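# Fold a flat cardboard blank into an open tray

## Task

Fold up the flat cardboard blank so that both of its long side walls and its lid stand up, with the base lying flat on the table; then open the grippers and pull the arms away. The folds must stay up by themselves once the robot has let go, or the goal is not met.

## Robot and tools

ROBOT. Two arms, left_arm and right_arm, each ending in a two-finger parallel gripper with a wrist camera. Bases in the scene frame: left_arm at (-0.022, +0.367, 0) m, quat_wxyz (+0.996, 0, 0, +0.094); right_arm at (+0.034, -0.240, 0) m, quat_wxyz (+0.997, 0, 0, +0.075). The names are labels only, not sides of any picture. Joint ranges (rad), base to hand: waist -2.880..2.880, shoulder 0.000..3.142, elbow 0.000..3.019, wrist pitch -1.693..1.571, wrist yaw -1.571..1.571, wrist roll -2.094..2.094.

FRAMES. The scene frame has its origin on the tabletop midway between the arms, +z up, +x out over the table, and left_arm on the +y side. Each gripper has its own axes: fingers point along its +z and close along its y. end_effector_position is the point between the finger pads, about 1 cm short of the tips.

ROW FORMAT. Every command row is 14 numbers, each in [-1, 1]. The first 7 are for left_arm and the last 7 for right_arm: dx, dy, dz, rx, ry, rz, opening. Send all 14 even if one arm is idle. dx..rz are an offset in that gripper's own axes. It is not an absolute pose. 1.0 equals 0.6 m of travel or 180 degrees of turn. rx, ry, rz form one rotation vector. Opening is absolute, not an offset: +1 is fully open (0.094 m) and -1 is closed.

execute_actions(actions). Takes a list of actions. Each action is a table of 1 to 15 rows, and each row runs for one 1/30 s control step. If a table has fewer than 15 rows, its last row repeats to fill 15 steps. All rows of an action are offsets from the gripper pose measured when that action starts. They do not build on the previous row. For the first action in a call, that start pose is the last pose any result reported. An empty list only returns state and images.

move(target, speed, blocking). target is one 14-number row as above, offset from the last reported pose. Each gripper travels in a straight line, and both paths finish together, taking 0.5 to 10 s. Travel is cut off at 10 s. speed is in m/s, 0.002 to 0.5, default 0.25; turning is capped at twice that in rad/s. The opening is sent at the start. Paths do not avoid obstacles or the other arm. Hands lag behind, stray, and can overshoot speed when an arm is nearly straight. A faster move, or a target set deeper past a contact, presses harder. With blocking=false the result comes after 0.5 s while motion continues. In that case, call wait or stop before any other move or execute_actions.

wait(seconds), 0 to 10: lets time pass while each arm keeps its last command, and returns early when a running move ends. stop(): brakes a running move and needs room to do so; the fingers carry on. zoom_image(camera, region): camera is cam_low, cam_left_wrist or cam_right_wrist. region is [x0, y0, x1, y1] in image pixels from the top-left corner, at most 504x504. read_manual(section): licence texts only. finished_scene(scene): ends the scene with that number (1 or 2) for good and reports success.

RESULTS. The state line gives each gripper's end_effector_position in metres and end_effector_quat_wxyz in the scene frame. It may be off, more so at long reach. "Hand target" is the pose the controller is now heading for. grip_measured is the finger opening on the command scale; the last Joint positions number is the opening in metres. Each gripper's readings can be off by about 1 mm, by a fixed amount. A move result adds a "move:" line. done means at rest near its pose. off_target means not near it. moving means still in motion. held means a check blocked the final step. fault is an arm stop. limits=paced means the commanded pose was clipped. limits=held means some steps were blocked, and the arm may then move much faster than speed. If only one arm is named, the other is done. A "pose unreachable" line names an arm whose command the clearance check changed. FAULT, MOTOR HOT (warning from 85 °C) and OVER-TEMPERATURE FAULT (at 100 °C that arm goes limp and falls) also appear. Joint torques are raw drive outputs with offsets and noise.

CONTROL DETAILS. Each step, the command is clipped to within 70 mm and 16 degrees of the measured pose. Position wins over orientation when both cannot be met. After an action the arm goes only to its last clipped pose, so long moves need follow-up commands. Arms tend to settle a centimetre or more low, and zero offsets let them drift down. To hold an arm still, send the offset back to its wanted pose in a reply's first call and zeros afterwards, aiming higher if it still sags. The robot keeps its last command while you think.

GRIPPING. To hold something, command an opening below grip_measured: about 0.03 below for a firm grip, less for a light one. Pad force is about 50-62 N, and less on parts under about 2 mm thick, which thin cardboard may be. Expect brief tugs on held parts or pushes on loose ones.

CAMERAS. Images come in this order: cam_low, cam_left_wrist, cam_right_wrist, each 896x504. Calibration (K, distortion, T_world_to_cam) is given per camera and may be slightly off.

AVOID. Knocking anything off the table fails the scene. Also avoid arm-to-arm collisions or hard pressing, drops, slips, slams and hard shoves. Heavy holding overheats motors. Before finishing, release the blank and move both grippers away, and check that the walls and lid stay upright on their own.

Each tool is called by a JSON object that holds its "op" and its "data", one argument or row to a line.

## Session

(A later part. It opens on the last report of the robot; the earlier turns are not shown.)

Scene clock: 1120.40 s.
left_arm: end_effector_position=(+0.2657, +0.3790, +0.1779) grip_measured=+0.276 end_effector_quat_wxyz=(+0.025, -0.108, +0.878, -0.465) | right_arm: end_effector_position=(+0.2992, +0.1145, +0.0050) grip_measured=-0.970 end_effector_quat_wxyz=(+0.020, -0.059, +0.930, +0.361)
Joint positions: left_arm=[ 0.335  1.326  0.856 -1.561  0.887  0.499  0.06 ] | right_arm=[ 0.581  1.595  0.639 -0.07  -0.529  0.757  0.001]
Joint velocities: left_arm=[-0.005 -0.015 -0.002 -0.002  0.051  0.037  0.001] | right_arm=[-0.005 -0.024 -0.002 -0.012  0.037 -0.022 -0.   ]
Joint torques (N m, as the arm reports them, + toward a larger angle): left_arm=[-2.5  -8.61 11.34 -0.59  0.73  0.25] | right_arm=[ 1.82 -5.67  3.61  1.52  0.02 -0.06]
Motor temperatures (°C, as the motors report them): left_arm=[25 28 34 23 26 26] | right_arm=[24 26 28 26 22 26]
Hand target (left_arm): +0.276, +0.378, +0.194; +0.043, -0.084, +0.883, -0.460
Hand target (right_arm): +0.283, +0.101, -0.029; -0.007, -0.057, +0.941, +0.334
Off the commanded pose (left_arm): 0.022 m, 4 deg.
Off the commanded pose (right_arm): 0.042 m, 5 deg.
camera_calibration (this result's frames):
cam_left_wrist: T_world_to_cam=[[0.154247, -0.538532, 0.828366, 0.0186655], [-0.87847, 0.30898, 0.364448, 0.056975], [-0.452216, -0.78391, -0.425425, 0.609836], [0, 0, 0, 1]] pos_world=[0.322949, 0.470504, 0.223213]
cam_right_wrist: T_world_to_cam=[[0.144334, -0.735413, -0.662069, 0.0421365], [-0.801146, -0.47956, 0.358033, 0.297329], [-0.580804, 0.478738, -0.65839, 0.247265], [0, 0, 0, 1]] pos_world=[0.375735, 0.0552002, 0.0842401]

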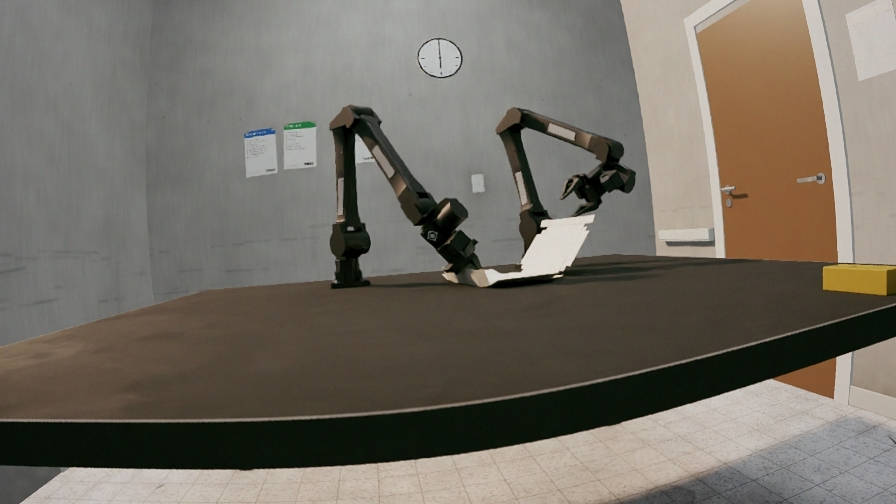

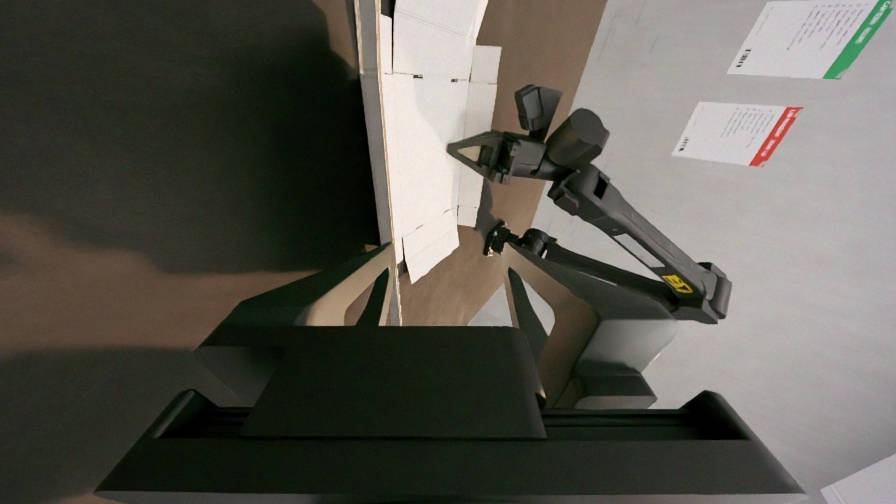

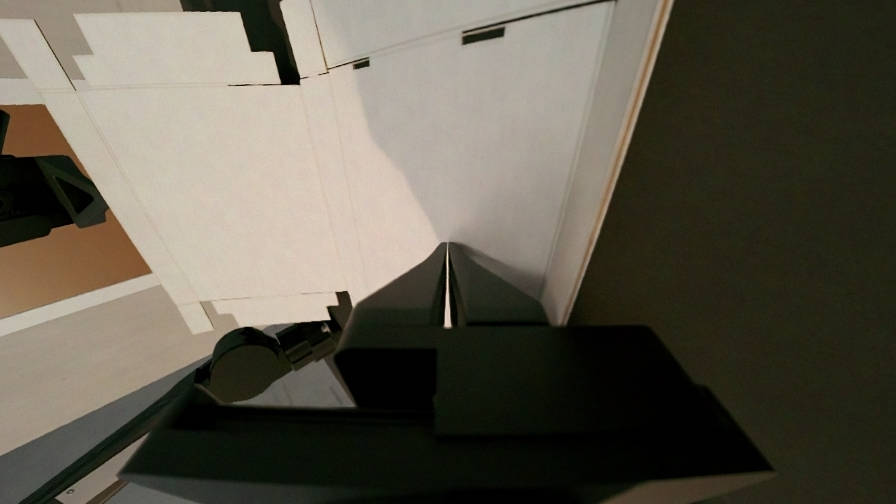

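{"op": "execute_actions", "data": {
  "actions": [
    [[-0.0191,-0.0341,-0.0095,-0.0013,-0.0042,0.019,0.277,0.0317,-0.0527,0.0325,0.0175,0.0164,0.008,-0.97],[-0.0187,-0.0398,-0.0081,0.0002,-0.0041,0.019,0.277,0.0317,-0.0527,0.0325,0.0175,0.0164,0.008,-0.97],[-0.0182,-0.0454,-0.0068,0.0016,-0.0041,0.019,0.277,0.0317,-0.0527,0.0325,0.0175,0.0164,0.008,-0.97],[-0.0178,-0.0511,-0.0054,0.0031,-0.004,0.019,0.277,0.0317,-0.0527,0.0325,0.0175,0.0164,0.008,-0.97],[-0.0174,-0.0567,-0.004,0.0046,-0.004,0.019,0.277,0.0317,-0.0527,0.0325,0.0175,0.0164,0.008,-0.97],[-0.017,-0.0624,-0.0026,0.0061,-0.004,0.019,0.277,0.0317,-0.0527,0.0325,0.0175,0.0164,0.008,-0.97],[-0.0166,-0.068,-0.0012,0.0076,-0.0039,0.019,0.277,0.0317,-0.0527,0.0325,0.0175,0.0164,0.008,-0.97],[-0.0161,-0.0737,0.0001,0.009,-0.0039,0.019,0.277,0.0317,-0.0527,0.0325,0.0175,0.0164,0.008,-0.97],[-0.0157,-0.0793,0.0015,0.0105,-0.0038,0.0191,0.277,0.0317,-0.0527,0.0325,0.0175,0.0164,0.008,-0.97],[-0.0153,-0.085,0.0029,0.012,-0.0038,0.0191,0.277,0.0317,-0.0527,0.0325,0.0175,0.0164,0.008,-0.97],[-0.0149,-0.0906,0.0043,0.0135,-0.0038,0.0191,0.277,0.0317,-0.0527,0.0325,0.0175,0.0164,0.008,-0.97],[-0.0145,-0.0963,0.0057,0.015,-0.0037,0.0191,0.277,0.0317,-0.0527,0.0325,0.0175,0.0164,0.008,-0.97],[-0.014,-0.1019,0.007,0.0164,-0.0037,0.0191,0.277,0.0317,-0.0527,0.0325,0.0175,0.0164,0.008,-0.97],[-0.0136,-0.1076,0.0084,0.0179,-0.0036,0.0191,0.277,0.0317,-0.0527,0.0325,0.0175,0.0164,0.008,-0.97],[-0.0132,-0.1132,0.0098,0.0194,-0.0036,0.0191,0.277,0.0317,-0.0527,0.0325,0.0175,0.0164,0.008,-0.97]]
  ]
}}

{"op": "wait", "data": {
  "seconds": 0.5
}}

{"op": "zoom_image", "data": {
  "camera": "cam_low",
  "region": [430, 150, 680, 295]
}}

{"op": "zoom_image", "data": {
  "camera": "cam_left_wrist",
  "region": [350, 200, 450, 300]
}}

Scene clock: 1200.00 s.
left_arm: end_effector_position=(+0.2710, +0.3444, +0.2074) grip_measured=+0.276 end_effector_quat_wxyz=(+0.033, -0.094, +0.863, -0.495) | right_arm: end_effector_position=(+0.2992, +0.1145, +0.0050) grip_measured=-0.970 end_effector_quat_wxyz=(+0.020, -0.059, +0.930, +0.361)
Joint positions: left_arm=[ 0.245  1.264  0.862 -1.576  0.986  0.437  0.06 ] | right_arm=[ 0.581  1.595  0.639 -0.07  -0.529  0.757  0.001]
Joint velocities: left_arm=[-0.21  -0.132  0.037  0.012  0.11  -0.256 -0.   ] | right_arm=[-0.024 -0.005  0.002  0.012  0.037 -0.037 -0.   ]
Joint torques (N m, as the arm reports them, + toward a larger angle): left_arm=[-2.81 -8.77 12.64 -0.09  0.68  0.04] | right_arm=[ 1.79 -5.71  3.61  1.53  0.02 -0.06]
Motor temperatures (°C, as the motors report them): left_arm=[25 28 35 23 26 26] | right_arm=[24 26 28 26 22 26]
Hand target (left_arm): +0.283, +0.340, +0.230; +0.047, -0.083, +0.866, -0.491
Hand target (right_arm): +0.283, +0.101, -0.029; -0.007, -0.056, +0.941, +0.334
Off the commanded pose (left_arm): 0.027 m, 2 deg.
Off the commanded pose (right_arm): 0.042 m, 5 deg.
camera_calibration (this result's frames):
cam_left_wrist: T_world_to_cam=[[0.116256, -0.485573, 0.866431, -0.0410368], [-0.885553, 0.344346, 0.311803, 0.062303], [-0.449755, -0.80352, -0.389968, 0.596403], [0, 0, 0, 1]] pos_world=[0.328179, 0.437841, 0.248707]
cam_right_wrist: T_world_to_cam=[[0.144334, -0.735413, -0.662069, 0.0421365], [-0.801146, -0.47956, 0.358033, 0.297329], [-0.580804, 0.478738, -0.65839, 0.247265], [0, 0, 0, 1]] pos_world=[0.375735, 0.0552002, 0.0842401]

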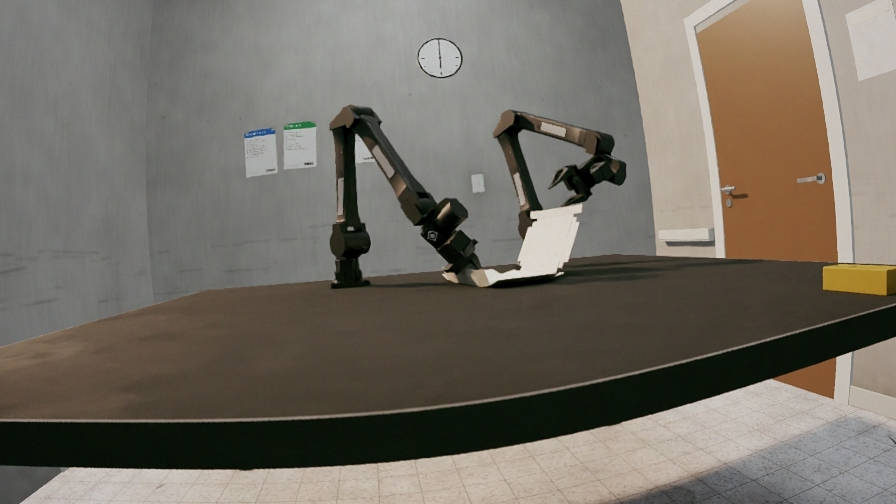

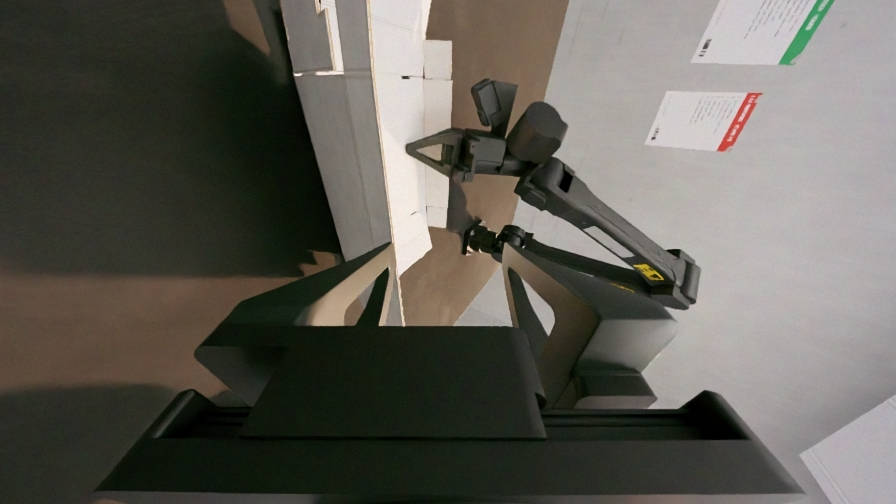

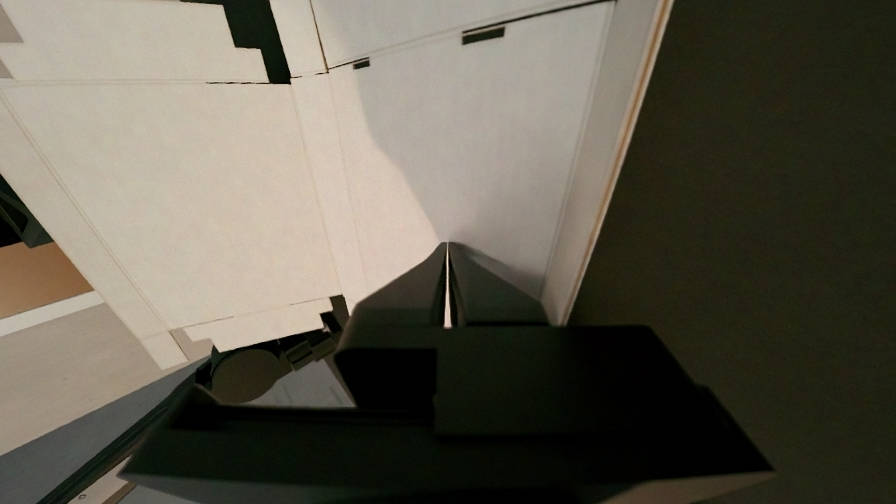

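Scene clock: 1200.50 s.
left_arm: end_effector_position=(+0.2719, +0.3391, +0.2123) grip_measured=+0.276 end_effector_quat_wxyz=(+0.030, -0.096, +0.862, -0.497) | right_arm: end_effector_position=(+0.2993, +0.1145, +0.0051) grip_measured=-0.970 end_effector_quat_wxyz=(+0.020, -0.059, +0.930, +0.361)
Joint positions: left_arm=[ 0.228  1.254  0.867 -1.576  0.994  0.409  0.06 ] | right_arm=[ 0.581  1.595  0.639 -0.069 -0.529  0.757  0.001]
Joint velocities: left_arm=[-0.015 -0.015 -0.002 -0.017 -0.037 -0.022 -0.   ] | right_arm=[-0.005 -0.015 -0.022  0.007  0.037 -0.037 -0.001]
Joint torques (N m, as the arm reports them, + toward a larger angle): left_arm=[-2.15 -7.61 12.4  -0.13  0.62 -0.05] | right_arm=[ 1.77 -5.7   3.62  1.51  0.02 -0.06]
Motor temperatures (°C, as the motors report them): left_arm=[25 28 35 23 26 26] | right_arm=[24 26 28 26 22 26]
Hand target (left_arm): +0.283, +0.340, +0.230; +0.047, -0.083, +0.866, -0.491
Hand target (right_arm): +0.283, +0.101, -0.029; -0.007, -0.057, +0.941, +0.334
Off the commanded pose (left_arm): 0.022 m, 3 deg.
Off the commanded pose (right_arm): 0.042 m, 5 deg.
wait: 0.50 s; at rest by 0.27 s
camera_calibration (this result's frames):
cam_left_wrist: T_world_to_cam=[[0.122476, -0.481511, 0.86784, -0.0513203], [-0.883418, 0.345608, 0.316431, 0.0613952], [-0.452297, -0.805421, -0.383047, 0.594355], [0, 0, 0, 1]] pos_world=[0.329348, 0.432776, 0.252776]
cam_right_wrist: T_world_to_cam=[[0.144521, -0.735244, -0.662215, 0.0421186], [-0.801247, -0.479651, 0.357683, 0.297423], [-0.580617, 0.478906, -0.658433, 0.247227], [0, 0, 0, 1]] pos_world=[0.375766, 0.0552285, 0.0842906]

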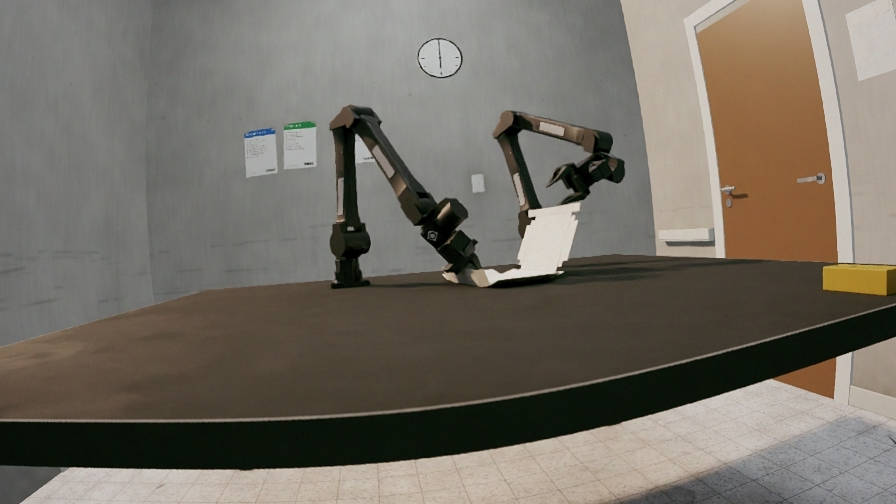

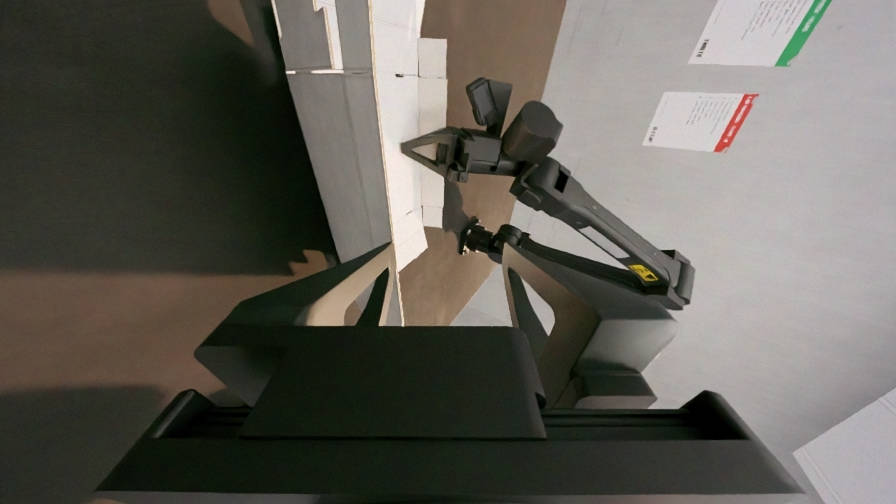

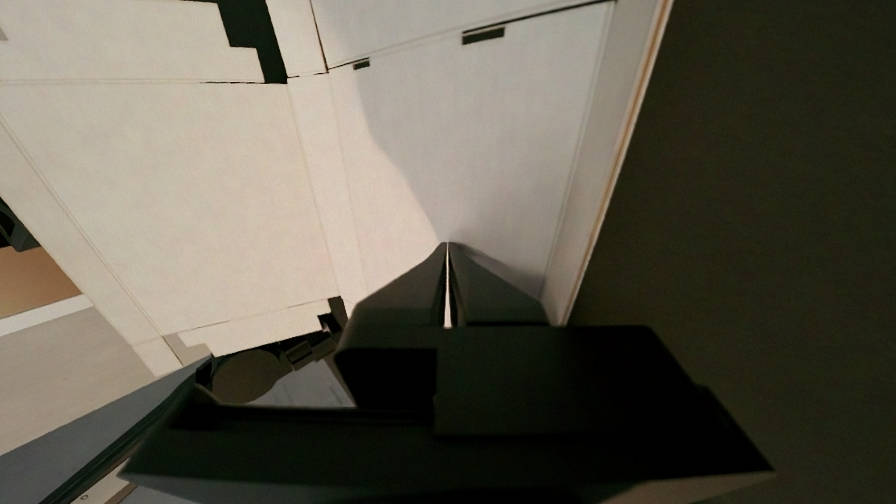

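Region (430, 150, 680, 295) of cam_low's 896x504 image, scaled by 2.016, with more detail than that image has; it fills the top 292 rows of this view, and the rest is white.

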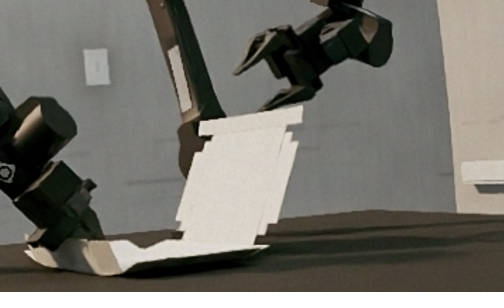

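Region (350, 200, 450, 300) of cam_left_wrist's 896x504 image, scaled by 5.040, with more detail than that image has.

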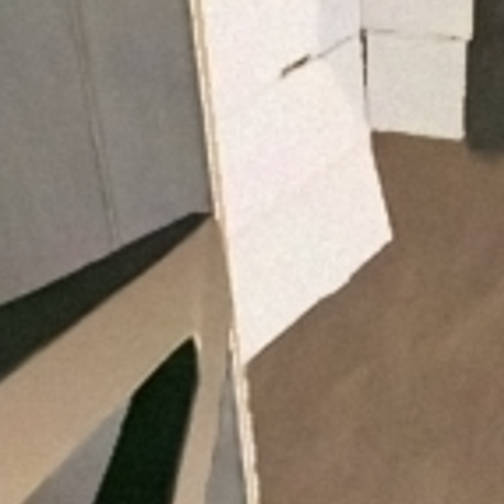

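{"op": "execute_actions", "data": {
  "actions": [
    [[-0.0209,-0.0324,-0.0092,-0.0024,-0.0058,0.0152,0.277,0.0317,-0.0527,0.0325,0.0175,0.0164,0.008,-0.97],[-0.0207,-0.0363,-0.0071,-0.0009,-0.0057,0.0175,0.277,0.0317,-0.0527,0.0325,0.0175,0.0164,0.008,-0.97],[-0.0205,-0.0401,-0.0049,0.0006,-0.0057,0.0199,0.277,0.0317,-0.0527,0.0325,0.0175,0.0164,0.008,-0.97],[-0.0203,-0.0439,-0.0028,0.002,-0.0057,0.0222,0.277,0.0317,-0.0527,0.0325,0.0175,0.0164,0.008,-0.97],[-0.0201,-0.0478,-0.0006,0.0035,-0.0056,0.0246,0.277,0.0317,-0.0527,0.0325,0.0175,0.0164,0.008,-0.97],[-0.0199,-0.0516,0.0016,0.005,-0.0056,0.0269,0.277,0.0317,-0.0527,0.0325,0.0175,0.0164,0.008,-0.97],[-0.0197,-0.0554,0.0037,0.0065,-0.0056,0.0293,0.277,0.0317,-0.0527,0.0325,0.0175,0.0164,0.008,-0.97],[-0.0195,-0.0593,0.0059,0.008,-0.0055,0.0316,0.277,0.0317,-0.0527,0.0325,0.0175,0.0164,0.008,-0.97],[-0.0193,-0.0631,0.008,0.0095,-0.0055,0.034,0.277,0.0317,-0.0527,0.0325,0.0175,0.0164,0.008,-0.97],[-0.0191,-0.0669,0.0102,0.011,-0.0055,0.0363,0.277,0.0317,-0.0527,0.0325,0.0175,0.0164,0.008,-0.97],[-0.0189,-0.0708,0.0124,0.0125,-0.0054,0.0387,0.277,0.0317,-0.0527,0.0325,0.0175,0.0164,0.008,-0.97],[-0.0187,-0.0746,0.0145,0.0139,-0.0054,0.041,0.277,0.0317,-0.0527,0.0325,0.0175,0.0164,0.008,-0.97],[-0.0185,-0.0784,0.0167,0.0154,-0.0054,0.0434,0.277,0.0317,-0.0527,0.0325,0.0175,0.0164,0.008,-0.97],[-0.0183,-0.0823,0.0188,0.0169,-0.0053,0.0457,0.277,0.0317,-0.0527,0.0325,0.0175,0.0164,0.008,-0.97],[-0.0181,-0.0861,0.021,0.0184,-0.0053,0.048,0.277,0.0317,-0.0527,0.0325,0.0175,0.0164,0.008,-0.97]]
  ]
}}

{"op": "wait", "data": {
  "seconds": 0.5
}}

{"op": "zoom_image", "data": {
  "camera": "cam_low",
  "region": [430, 150, 680, 295]
}}

{"op": "zoom_image", "data": {
  "camera": "cam_left_wrist",
  "region": [350, 200, 450, 300]
}}

Scene clock: 1244.23 s.
left_arm: end_effector_position=(+0.2782, +0.3105, +0.2281) grip_measured=+0.276 end_effector_quat_wxyz=(+0.048, -0.059, +0.849, -0.523) | right_arm: end_effector_position=(+0.2998, +0.1146, +0.0053) grip_measured=-0.970 end_effector_quat_wxyz=(+0.021, -0.059, +0.930, +0.362)
Joint positions: left_arm=[ 0.145  1.227  0.867 -1.539  1.077  0.391  0.06 ] | right_arm=[ 0.581  1.595  0.639 -0.067 -0.529  0.757  0.001]
Joint velocities: left_arm=[-0.19  -0.083 -0.007  0.149  0.168 -0.066  0.001] | right_arm=[ 0.005  0.005 -0.012 -0.007  0.007 -0.095  0.   ]
Joint torques (N m, as the arm reports them, + toward a larger angle): left_arm=[-2.57 -8.61 12.39  0.58  0.82 -0.05] | right_arm=[ 1.83 -5.72  3.59  1.47  0.01 -0.06]
Motor temperatures (°C, as the motors report them): left_arm=[25 28 36 23 26 26] | right_arm=[24 26 27 26 22 26]
Hand target (left_arm): +0.289, +0.306, +0.250; +0.077, -0.033, +0.851, -0.518
Hand target (right_arm): +0.283, +0.101, -0.029; -0.006, -0.056, +0.941, +0.334
Off the commanded pose (left_arm): 0.026 m, 5 deg.
Off the commanded pose (right_arm): 0.042 m, 5 deg.
camera_calibration (this result's frames):
cam_left_wrist: T_world_to_cam=[[0.0378147, -0.439064, 0.89766, -0.0760244], [-0.886788, 0.399333, 0.232679, 0.0751108], [-0.460626, -0.804833, -0.374256, 0.580343], [0, 0, 0, 1]] pos_world=[0.336803, 0.403705, 0.267964]
cam_right_wrist: T_world_to_cam=[[0.14518, -0.734645, -0.662736, 0.0419973], [-0.80211, -0.479555, 0.355876, 0.298029], [-0.579261, 0.479921, -0.658887, 0.247044], [0, 0, 0, 1]] pos_world=[0.376058, 0.0552127, 0.084546]

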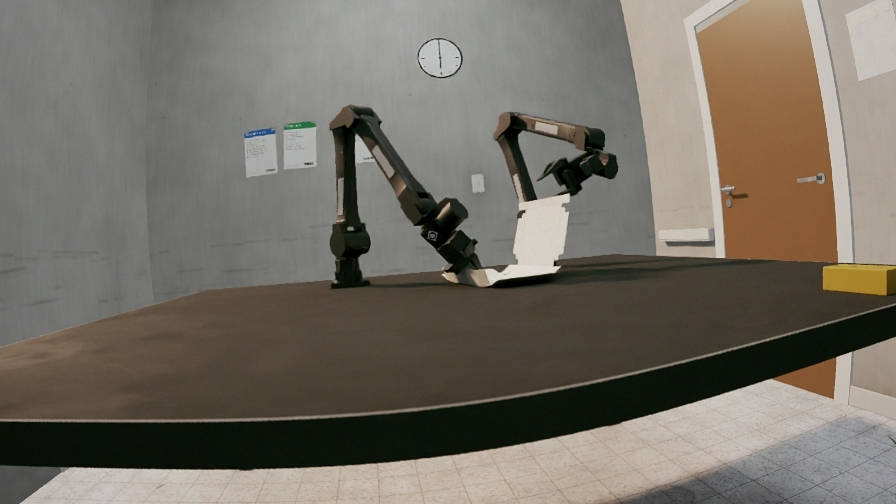

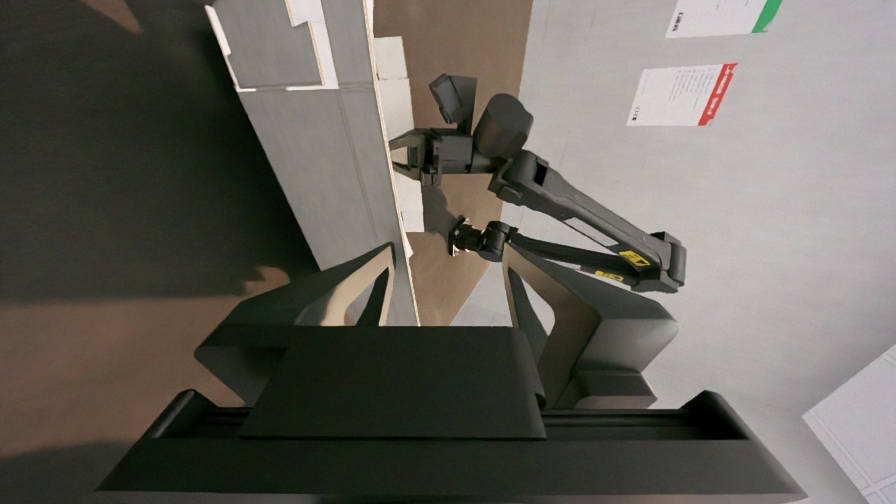

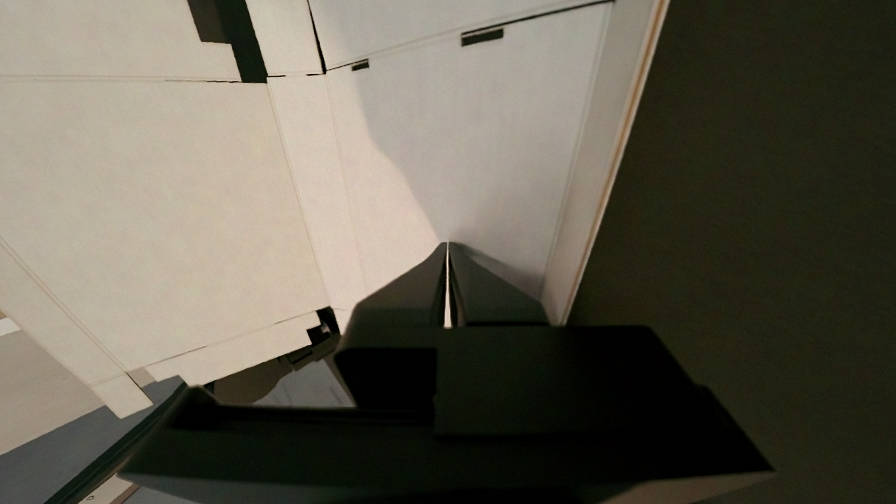

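Scene clock: 1244.73 s.
left_arm: end_effector_position=(+0.2786, +0.3062, +0.2301) grip_measured=+0.276 end_effector_quat_wxyz=(+0.051, -0.052, +0.849, -0.524) | right_arm: end_effector_position=(+0.2998, +0.1146, +0.0053) grip_measured=-0.970 end_effector_quat_wxyz=(+0.021, -0.059, +0.930, +0.362)
Joint positions: left_arm=[ 0.131  1.221  0.867 -1.528  1.083  0.384  0.06 ] | right_arm=[ 0.581  1.595  0.639 -0.067 -0.529  0.757  0.001]
Joint velocities: left_arm=[-0.015  0.005 -0.012 -0.002 -0.037  0.051 -0.   ] | right_arm=[-0.005  0.005 -0.002 -0.017 -0.007 -0.022 -0.001]
Joint torques (N m, as the arm reports them, + toward a larger angle): left_arm=[-1.76 -8.3  12.43  0.57  0.82 -0.08] | right_arm=[ 1.81 -5.67  3.62  1.47  0.01 -0.06]
Motor temperatures (°C, as the motors report them): left_arm=[25 28 36 23 26 26] | right_arm=[24 26 27 26 22 26]
Hand target (left_arm): +0.289, +0.306, +0.250; +0.077, -0.033, +0.851, -0.518
Hand target (right_arm): +0.283, +0.101, -0.029; -0.006, -0.056, +0.941, +0.334
Off the commanded pose (left_arm): 0.024 m, 4 deg.
Off the commanded pose (right_arm): 0.042 m, 5 deg.
wait: 0.50 s; at rest by 0.23 s
camera_calibration (this result's frames):
cam_left_wrist: T_world_to_cam=[[0.022712, -0.438891, 0.898253, -0.07569], [-0.885852, 0.407641, 0.221574, 0.0764973], [-0.463411, -0.800752, -0.379534, 0.578549], [0, 0, 0, 1]] pos_world=[0.337591, 0.398871, 0.270618]
cam_right_wrist: T_world_to_cam=[[0.14518, -0.734645, -0.662736, 0.0419973], [-0.80211, -0.479555, 0.355876, 0.298029], [-0.579261, 0.479921, -0.658887, 0.247044], [0, 0, 0, 1]] pos_world=[0.376058, 0.0552127, 0.084546]

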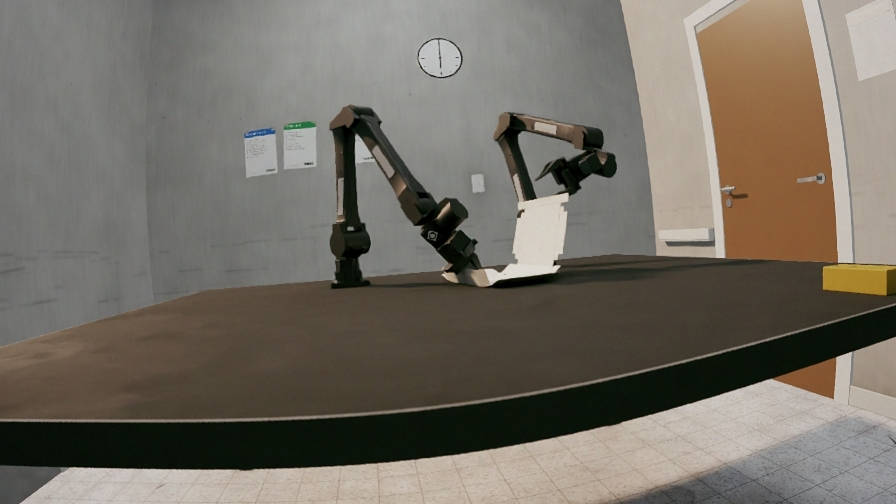

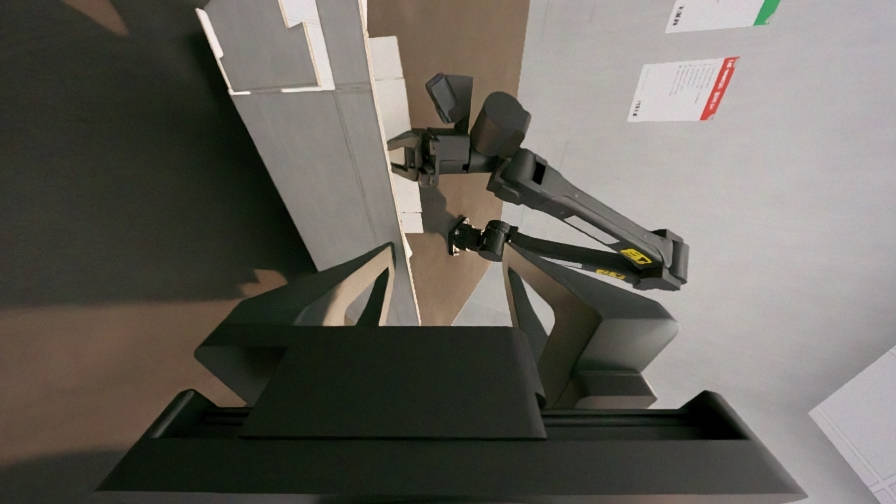

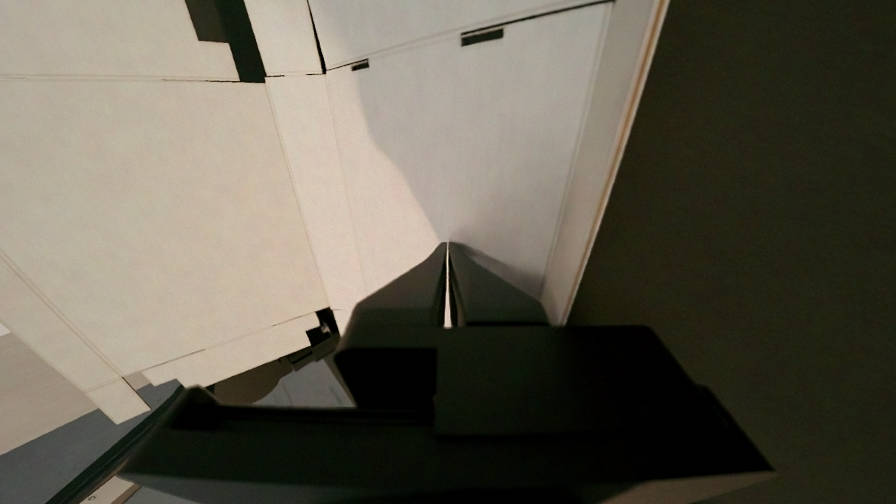

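Region (430, 150, 680, 295) of cam_low's 896x504 image, scaled by 2.016, with more detail than that image has; it fills the top 292 rows of this view, and the rest is white.

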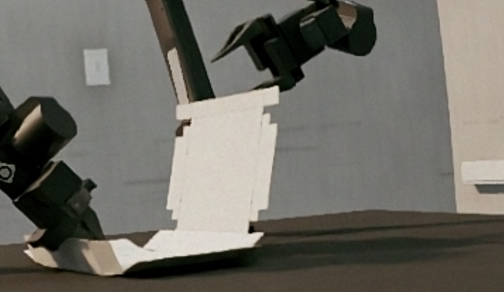

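Region (350, 200, 450, 300) of cam_left_wrist's 896x504 image, scaled by 5.040, with more detail than that image has.

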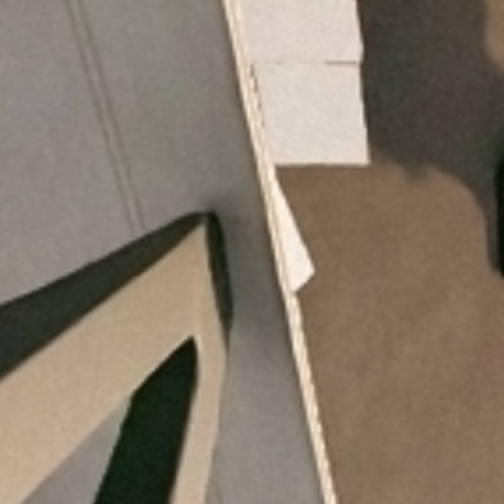

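{"op": "execute_actions", "data": {
  "actions": [
    [[-0.0215,-0.0342,-0.0041,-0.0015,-0.0079,0.018,0.277,0.033,-0.0525,0.0328,0.018,0.017,0.008,-0.97],[-0.0211,-0.0372,0.0023,-0.0006,-0.0081,0.0168,0.277,0.033,-0.0525,0.0328,0.018,0.017,0.008,-0.97],[-0.0206,-0.0403,0.0087,0.0003,-0.0082,0.0156,0.277,0.033,-0.0525,0.0328,0.018,0.017,0.008,-0.97],[-0.0201,-0.0434,0.015,0.0012,-0.0084,0.0144,0.277,0.033,-0.0525,0.0328,0.018,0.017,0.008,-0.97],[-0.0197,-0.0465,0.0214,0.002,-0.0085,0.0131,0.277,0.033,-0.0525,0.0328,0.018,0.017,0.008,-0.97],[-0.0192,-0.0495,0.0278,0.0029,-0.0086,0.0119,0.277,0.033,-0.0525,0.0328,0.018,0.017,0.008,-0.97],[-0.0187,-0.0526,0.0342,0.0038,-0.0088,0.0107,0.277,0.033,-0.0525,0.0328,0.018,0.017,0.008,-0.97],[-0.0183,-0.0557,0.0406,0.0047,-0.0089,0.0095,0.277,0.033,-0.0525,0.0328,0.018,0.017,0.008,-0.97],[-0.0178,-0.0588,0.047,0.0056,-0.0091,0.0083,0.277,0.033,-0.0525,0.0328,0.018,0.017,0.008,-0.97],[-0.0173,-0.0618,0.0534,0.0065,-0.0092,0.0071,0.277,0.033,-0.0525,0.0328,0.018,0.017,0.008,-0.97],[-0.0169,-0.0649,0.0598,0.0074,-0.0093,0.0059,0.277,0.033,-0.0525,0.0328,0.018,0.017,0.008,-0.97],[-0.0164,-0.068,0.0661,0.0083,-0.0095,0.0047,0.277,0.033,-0.0525,0.0328,0.018,0.017,0.008,-0.97],[-0.0159,-0.0711,0.0725,0.0092,-0.0096,0.0034,0.277,0.033,-0.0525,0.0328,0.018,0.017,0.008,-0.97],[-0.0155,-0.0741,0.0789,0.01,-0.0098,0.0022,0.277,0.033,-0.0525,0.0328,0.018,0.017,0.008,-0.97],[-0.015,-0.0772,0.0853,0.0109,-0.0099,0.001,0.277,0.033,-0.0525,0.0328,0.018,0.017,0.008,-0.97]]
  ]
}}

{"op": "wait", "data": {
  "seconds": 0.5
}}

{"op": "zoom_image", "data": {
  "camera": "cam_low",
  "region": [430, 130, 680, 295]
}}

Scene clock: 1297.33 s.
left_arm: end_effector_position=(+0.2983, +0.2557, +0.2464) grip_measured=+0.276 end_effector_quat_wxyz=(+0.073, -0.023, +0.841, -0.535) | right_arm: end_effector_position=(+0.2998, +0.1146, +0.0053) grip_measured=-0.970 end_effector_quat_wxyz=(+0.021, -0.059, +0.930, +0.362)
Joint positions: left_arm=[-0.043  1.153  0.854 -1.232  1.141  0.064  0.06 ] | right_arm=[ 0.581  1.595  0.639 -0.067 -0.529  0.757  0.001]
Joint velocities: left_arm=[-0.376 -0.171 -0.159  0.794  0.007 -0.886 -0.001] | right_arm=[-0.005  0.005 -0.012 -0.007 -0.051  0.007 -0.   ]
Joint torques (N m, as the arm reports them, + toward a larger angle): left_arm=[-1.78 -8.42  8.29  0.94  0.84 -0.07] | right_arm=[ 1.93 -5.72  3.62  1.44  0.05 -0.06]
Motor temperatures (°C, as the motors report them): left_arm=[25 28 37 23 26 26] | right_arm=[24 25 27 26 22 26]
Hand target (left_arm): +0.295, +0.243, +0.250; +0.056, -0.047, +0.838, -0.541
Hand target (right_arm): +0.283, +0.101, -0.029; -0.006, -0.057, +0.941, +0.333
Off the commanded pose (left_arm): 0.014 m, 4 deg.
Off the commanded pose (right_arm): 0.042 m, 5 deg.
camera_calibration (this result's frames):
cam_left_wrist: T_world_to_cam=[[-0.0518233, -0.418559, 0.90671, -0.0979757], [-0.887966, 0.434776, 0.149951, 0.122272], [-0.456979, -0.797357, -0.394197, 0.554183], [0, 0, 0, 1]] pos_world=[0.356746, 0.347712, 0.288958]
cam_right_wrist: T_world_to_cam=[[0.14518, -0.734645, -0.662736, 0.0419973], [-0.80211, -0.479555, 0.355876, 0.298029], [-0.579261, 0.479921, -0.658887, 0.247044], [0, 0, 0, 1]] pos_world=[0.376058, 0.0552127, 0.084546]

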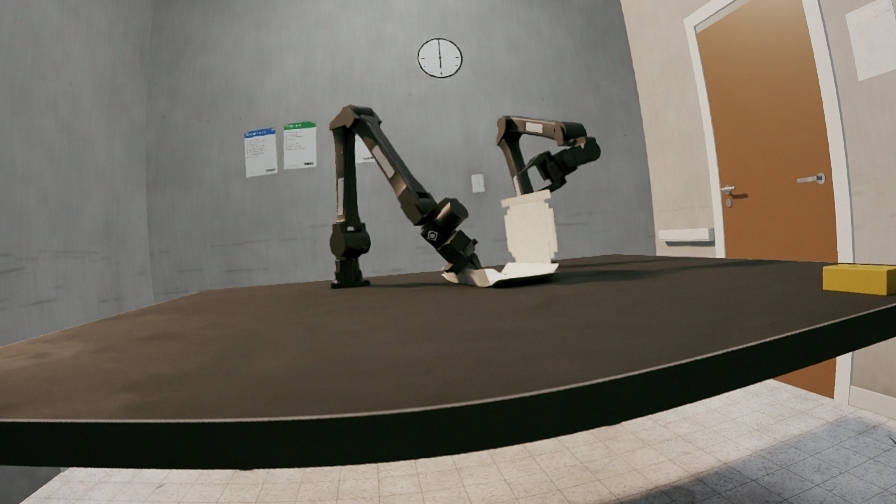

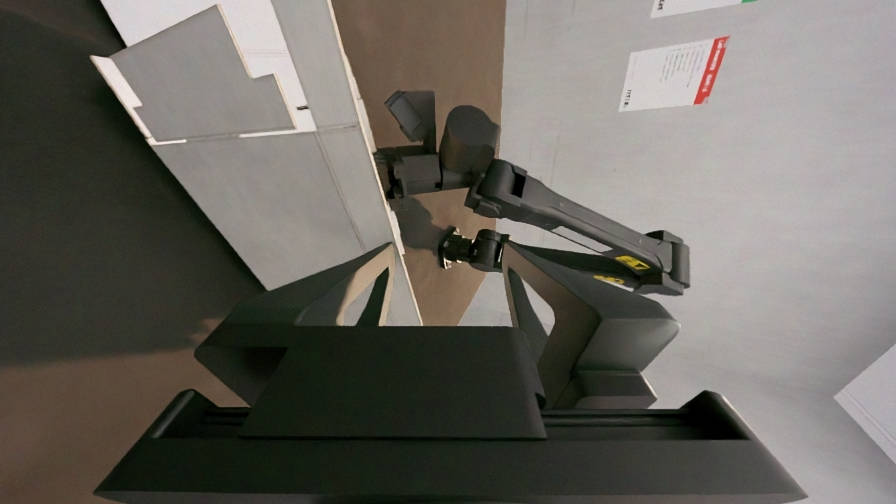

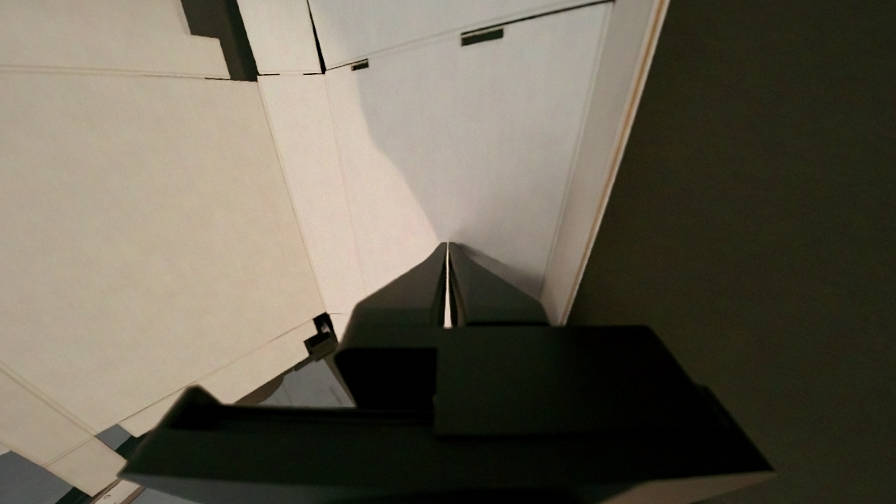

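Scene clock: 1297.83 s.
left_arm: end_effector_position=(+0.2986, +0.2464, +0.2464) grip_measured=+0.276 end_effector_quat_wxyz=(+0.054, -0.049, +0.839, -0.539) | right_arm: end_effector_position=(+0.2998, +0.1146, +0.0053) grip_measured=-0.970 end_effector_quat_wxyz=(+0.021, -0.059, +0.930, +0.362)
Joint positions: left_arm=[-0.073  1.142  0.844 -1.179  1.143 -0.063  0.06 ] | right_arm=[ 0.581  1.595  0.639 -0.067 -0.529  0.757  0.001]
Joint velocities: left_arm=[-0.015 -0.005 -0.012  0.012 -0.095  0.051 -0.   ] | right_arm=[-0.015 -0.005 -0.012 -0.017  0.037  0.022 -0.001]
Joint torques (N m, as the arm reports them, + toward a larger angle): left_arm=[-1.68 -7.82  8.5   1.3   0.86 -0.07] | right_arm=[ 1.91 -5.71  3.62  1.43  0.05 -0.06]
Motor temperatures (°C, as the motors report them): left_arm=[25 28 37 23 26 26] | right_arm=[24 25 27 26 22 26]
Hand target (left_arm): +0.295, +0.243, +0.250; +0.056, -0.047, +0.837, -0.541
Hand target (right_arm): +0.283, +0.101, -0.029; -0.006, -0.057, +0.941, +0.333
Off the commanded pose (left_arm): 0.006 m, 2 deg.
Off the commanded pose (right_arm): 0.042 m, 5 deg.
wait: 0.50 s; no rest
camera_calibration (this result's frames):
cam_left_wrist: T_world_to_cam=[[0.0121591, -0.406867, 0.913407, -0.125571], [-0.886996, 0.417318, 0.197697, 0.118873], [-0.461617, -0.812592, -0.355815, 0.54265], [0, 0, 0, 1]] pos_world=[0.357463, 0.340254, 0.284279]
cam_right_wrist: T_world_to_cam=[[0.14518, -0.734645, -0.662736, 0.0419973], [-0.80211, -0.479555, 0.355876, 0.298029], [-0.579261, 0.479921, -0.658887, 0.247044], [0, 0, 0, 1]] pos_world=[0.376058, 0.0552127, 0.084546]

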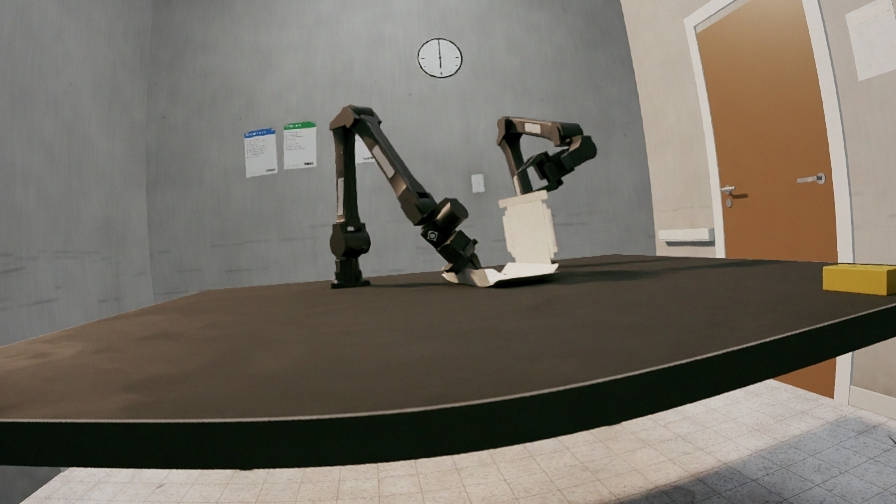

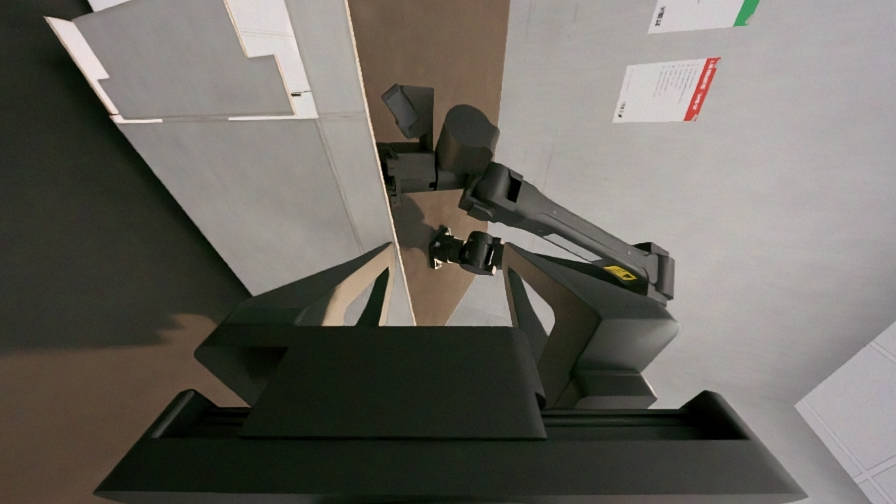

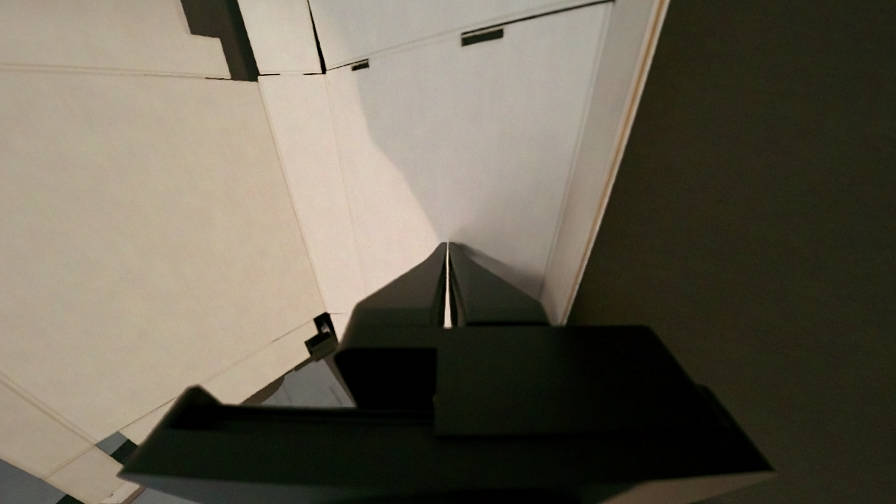

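Region (430, 130, 680, 295) of cam_low's 896x504 image, scaled by 2.016, with more detail than that image has; it fills the top 333 rows of this view, and the rest is white.

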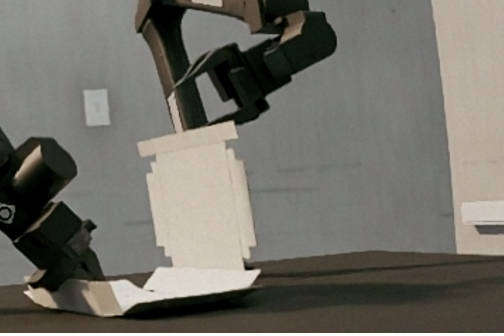

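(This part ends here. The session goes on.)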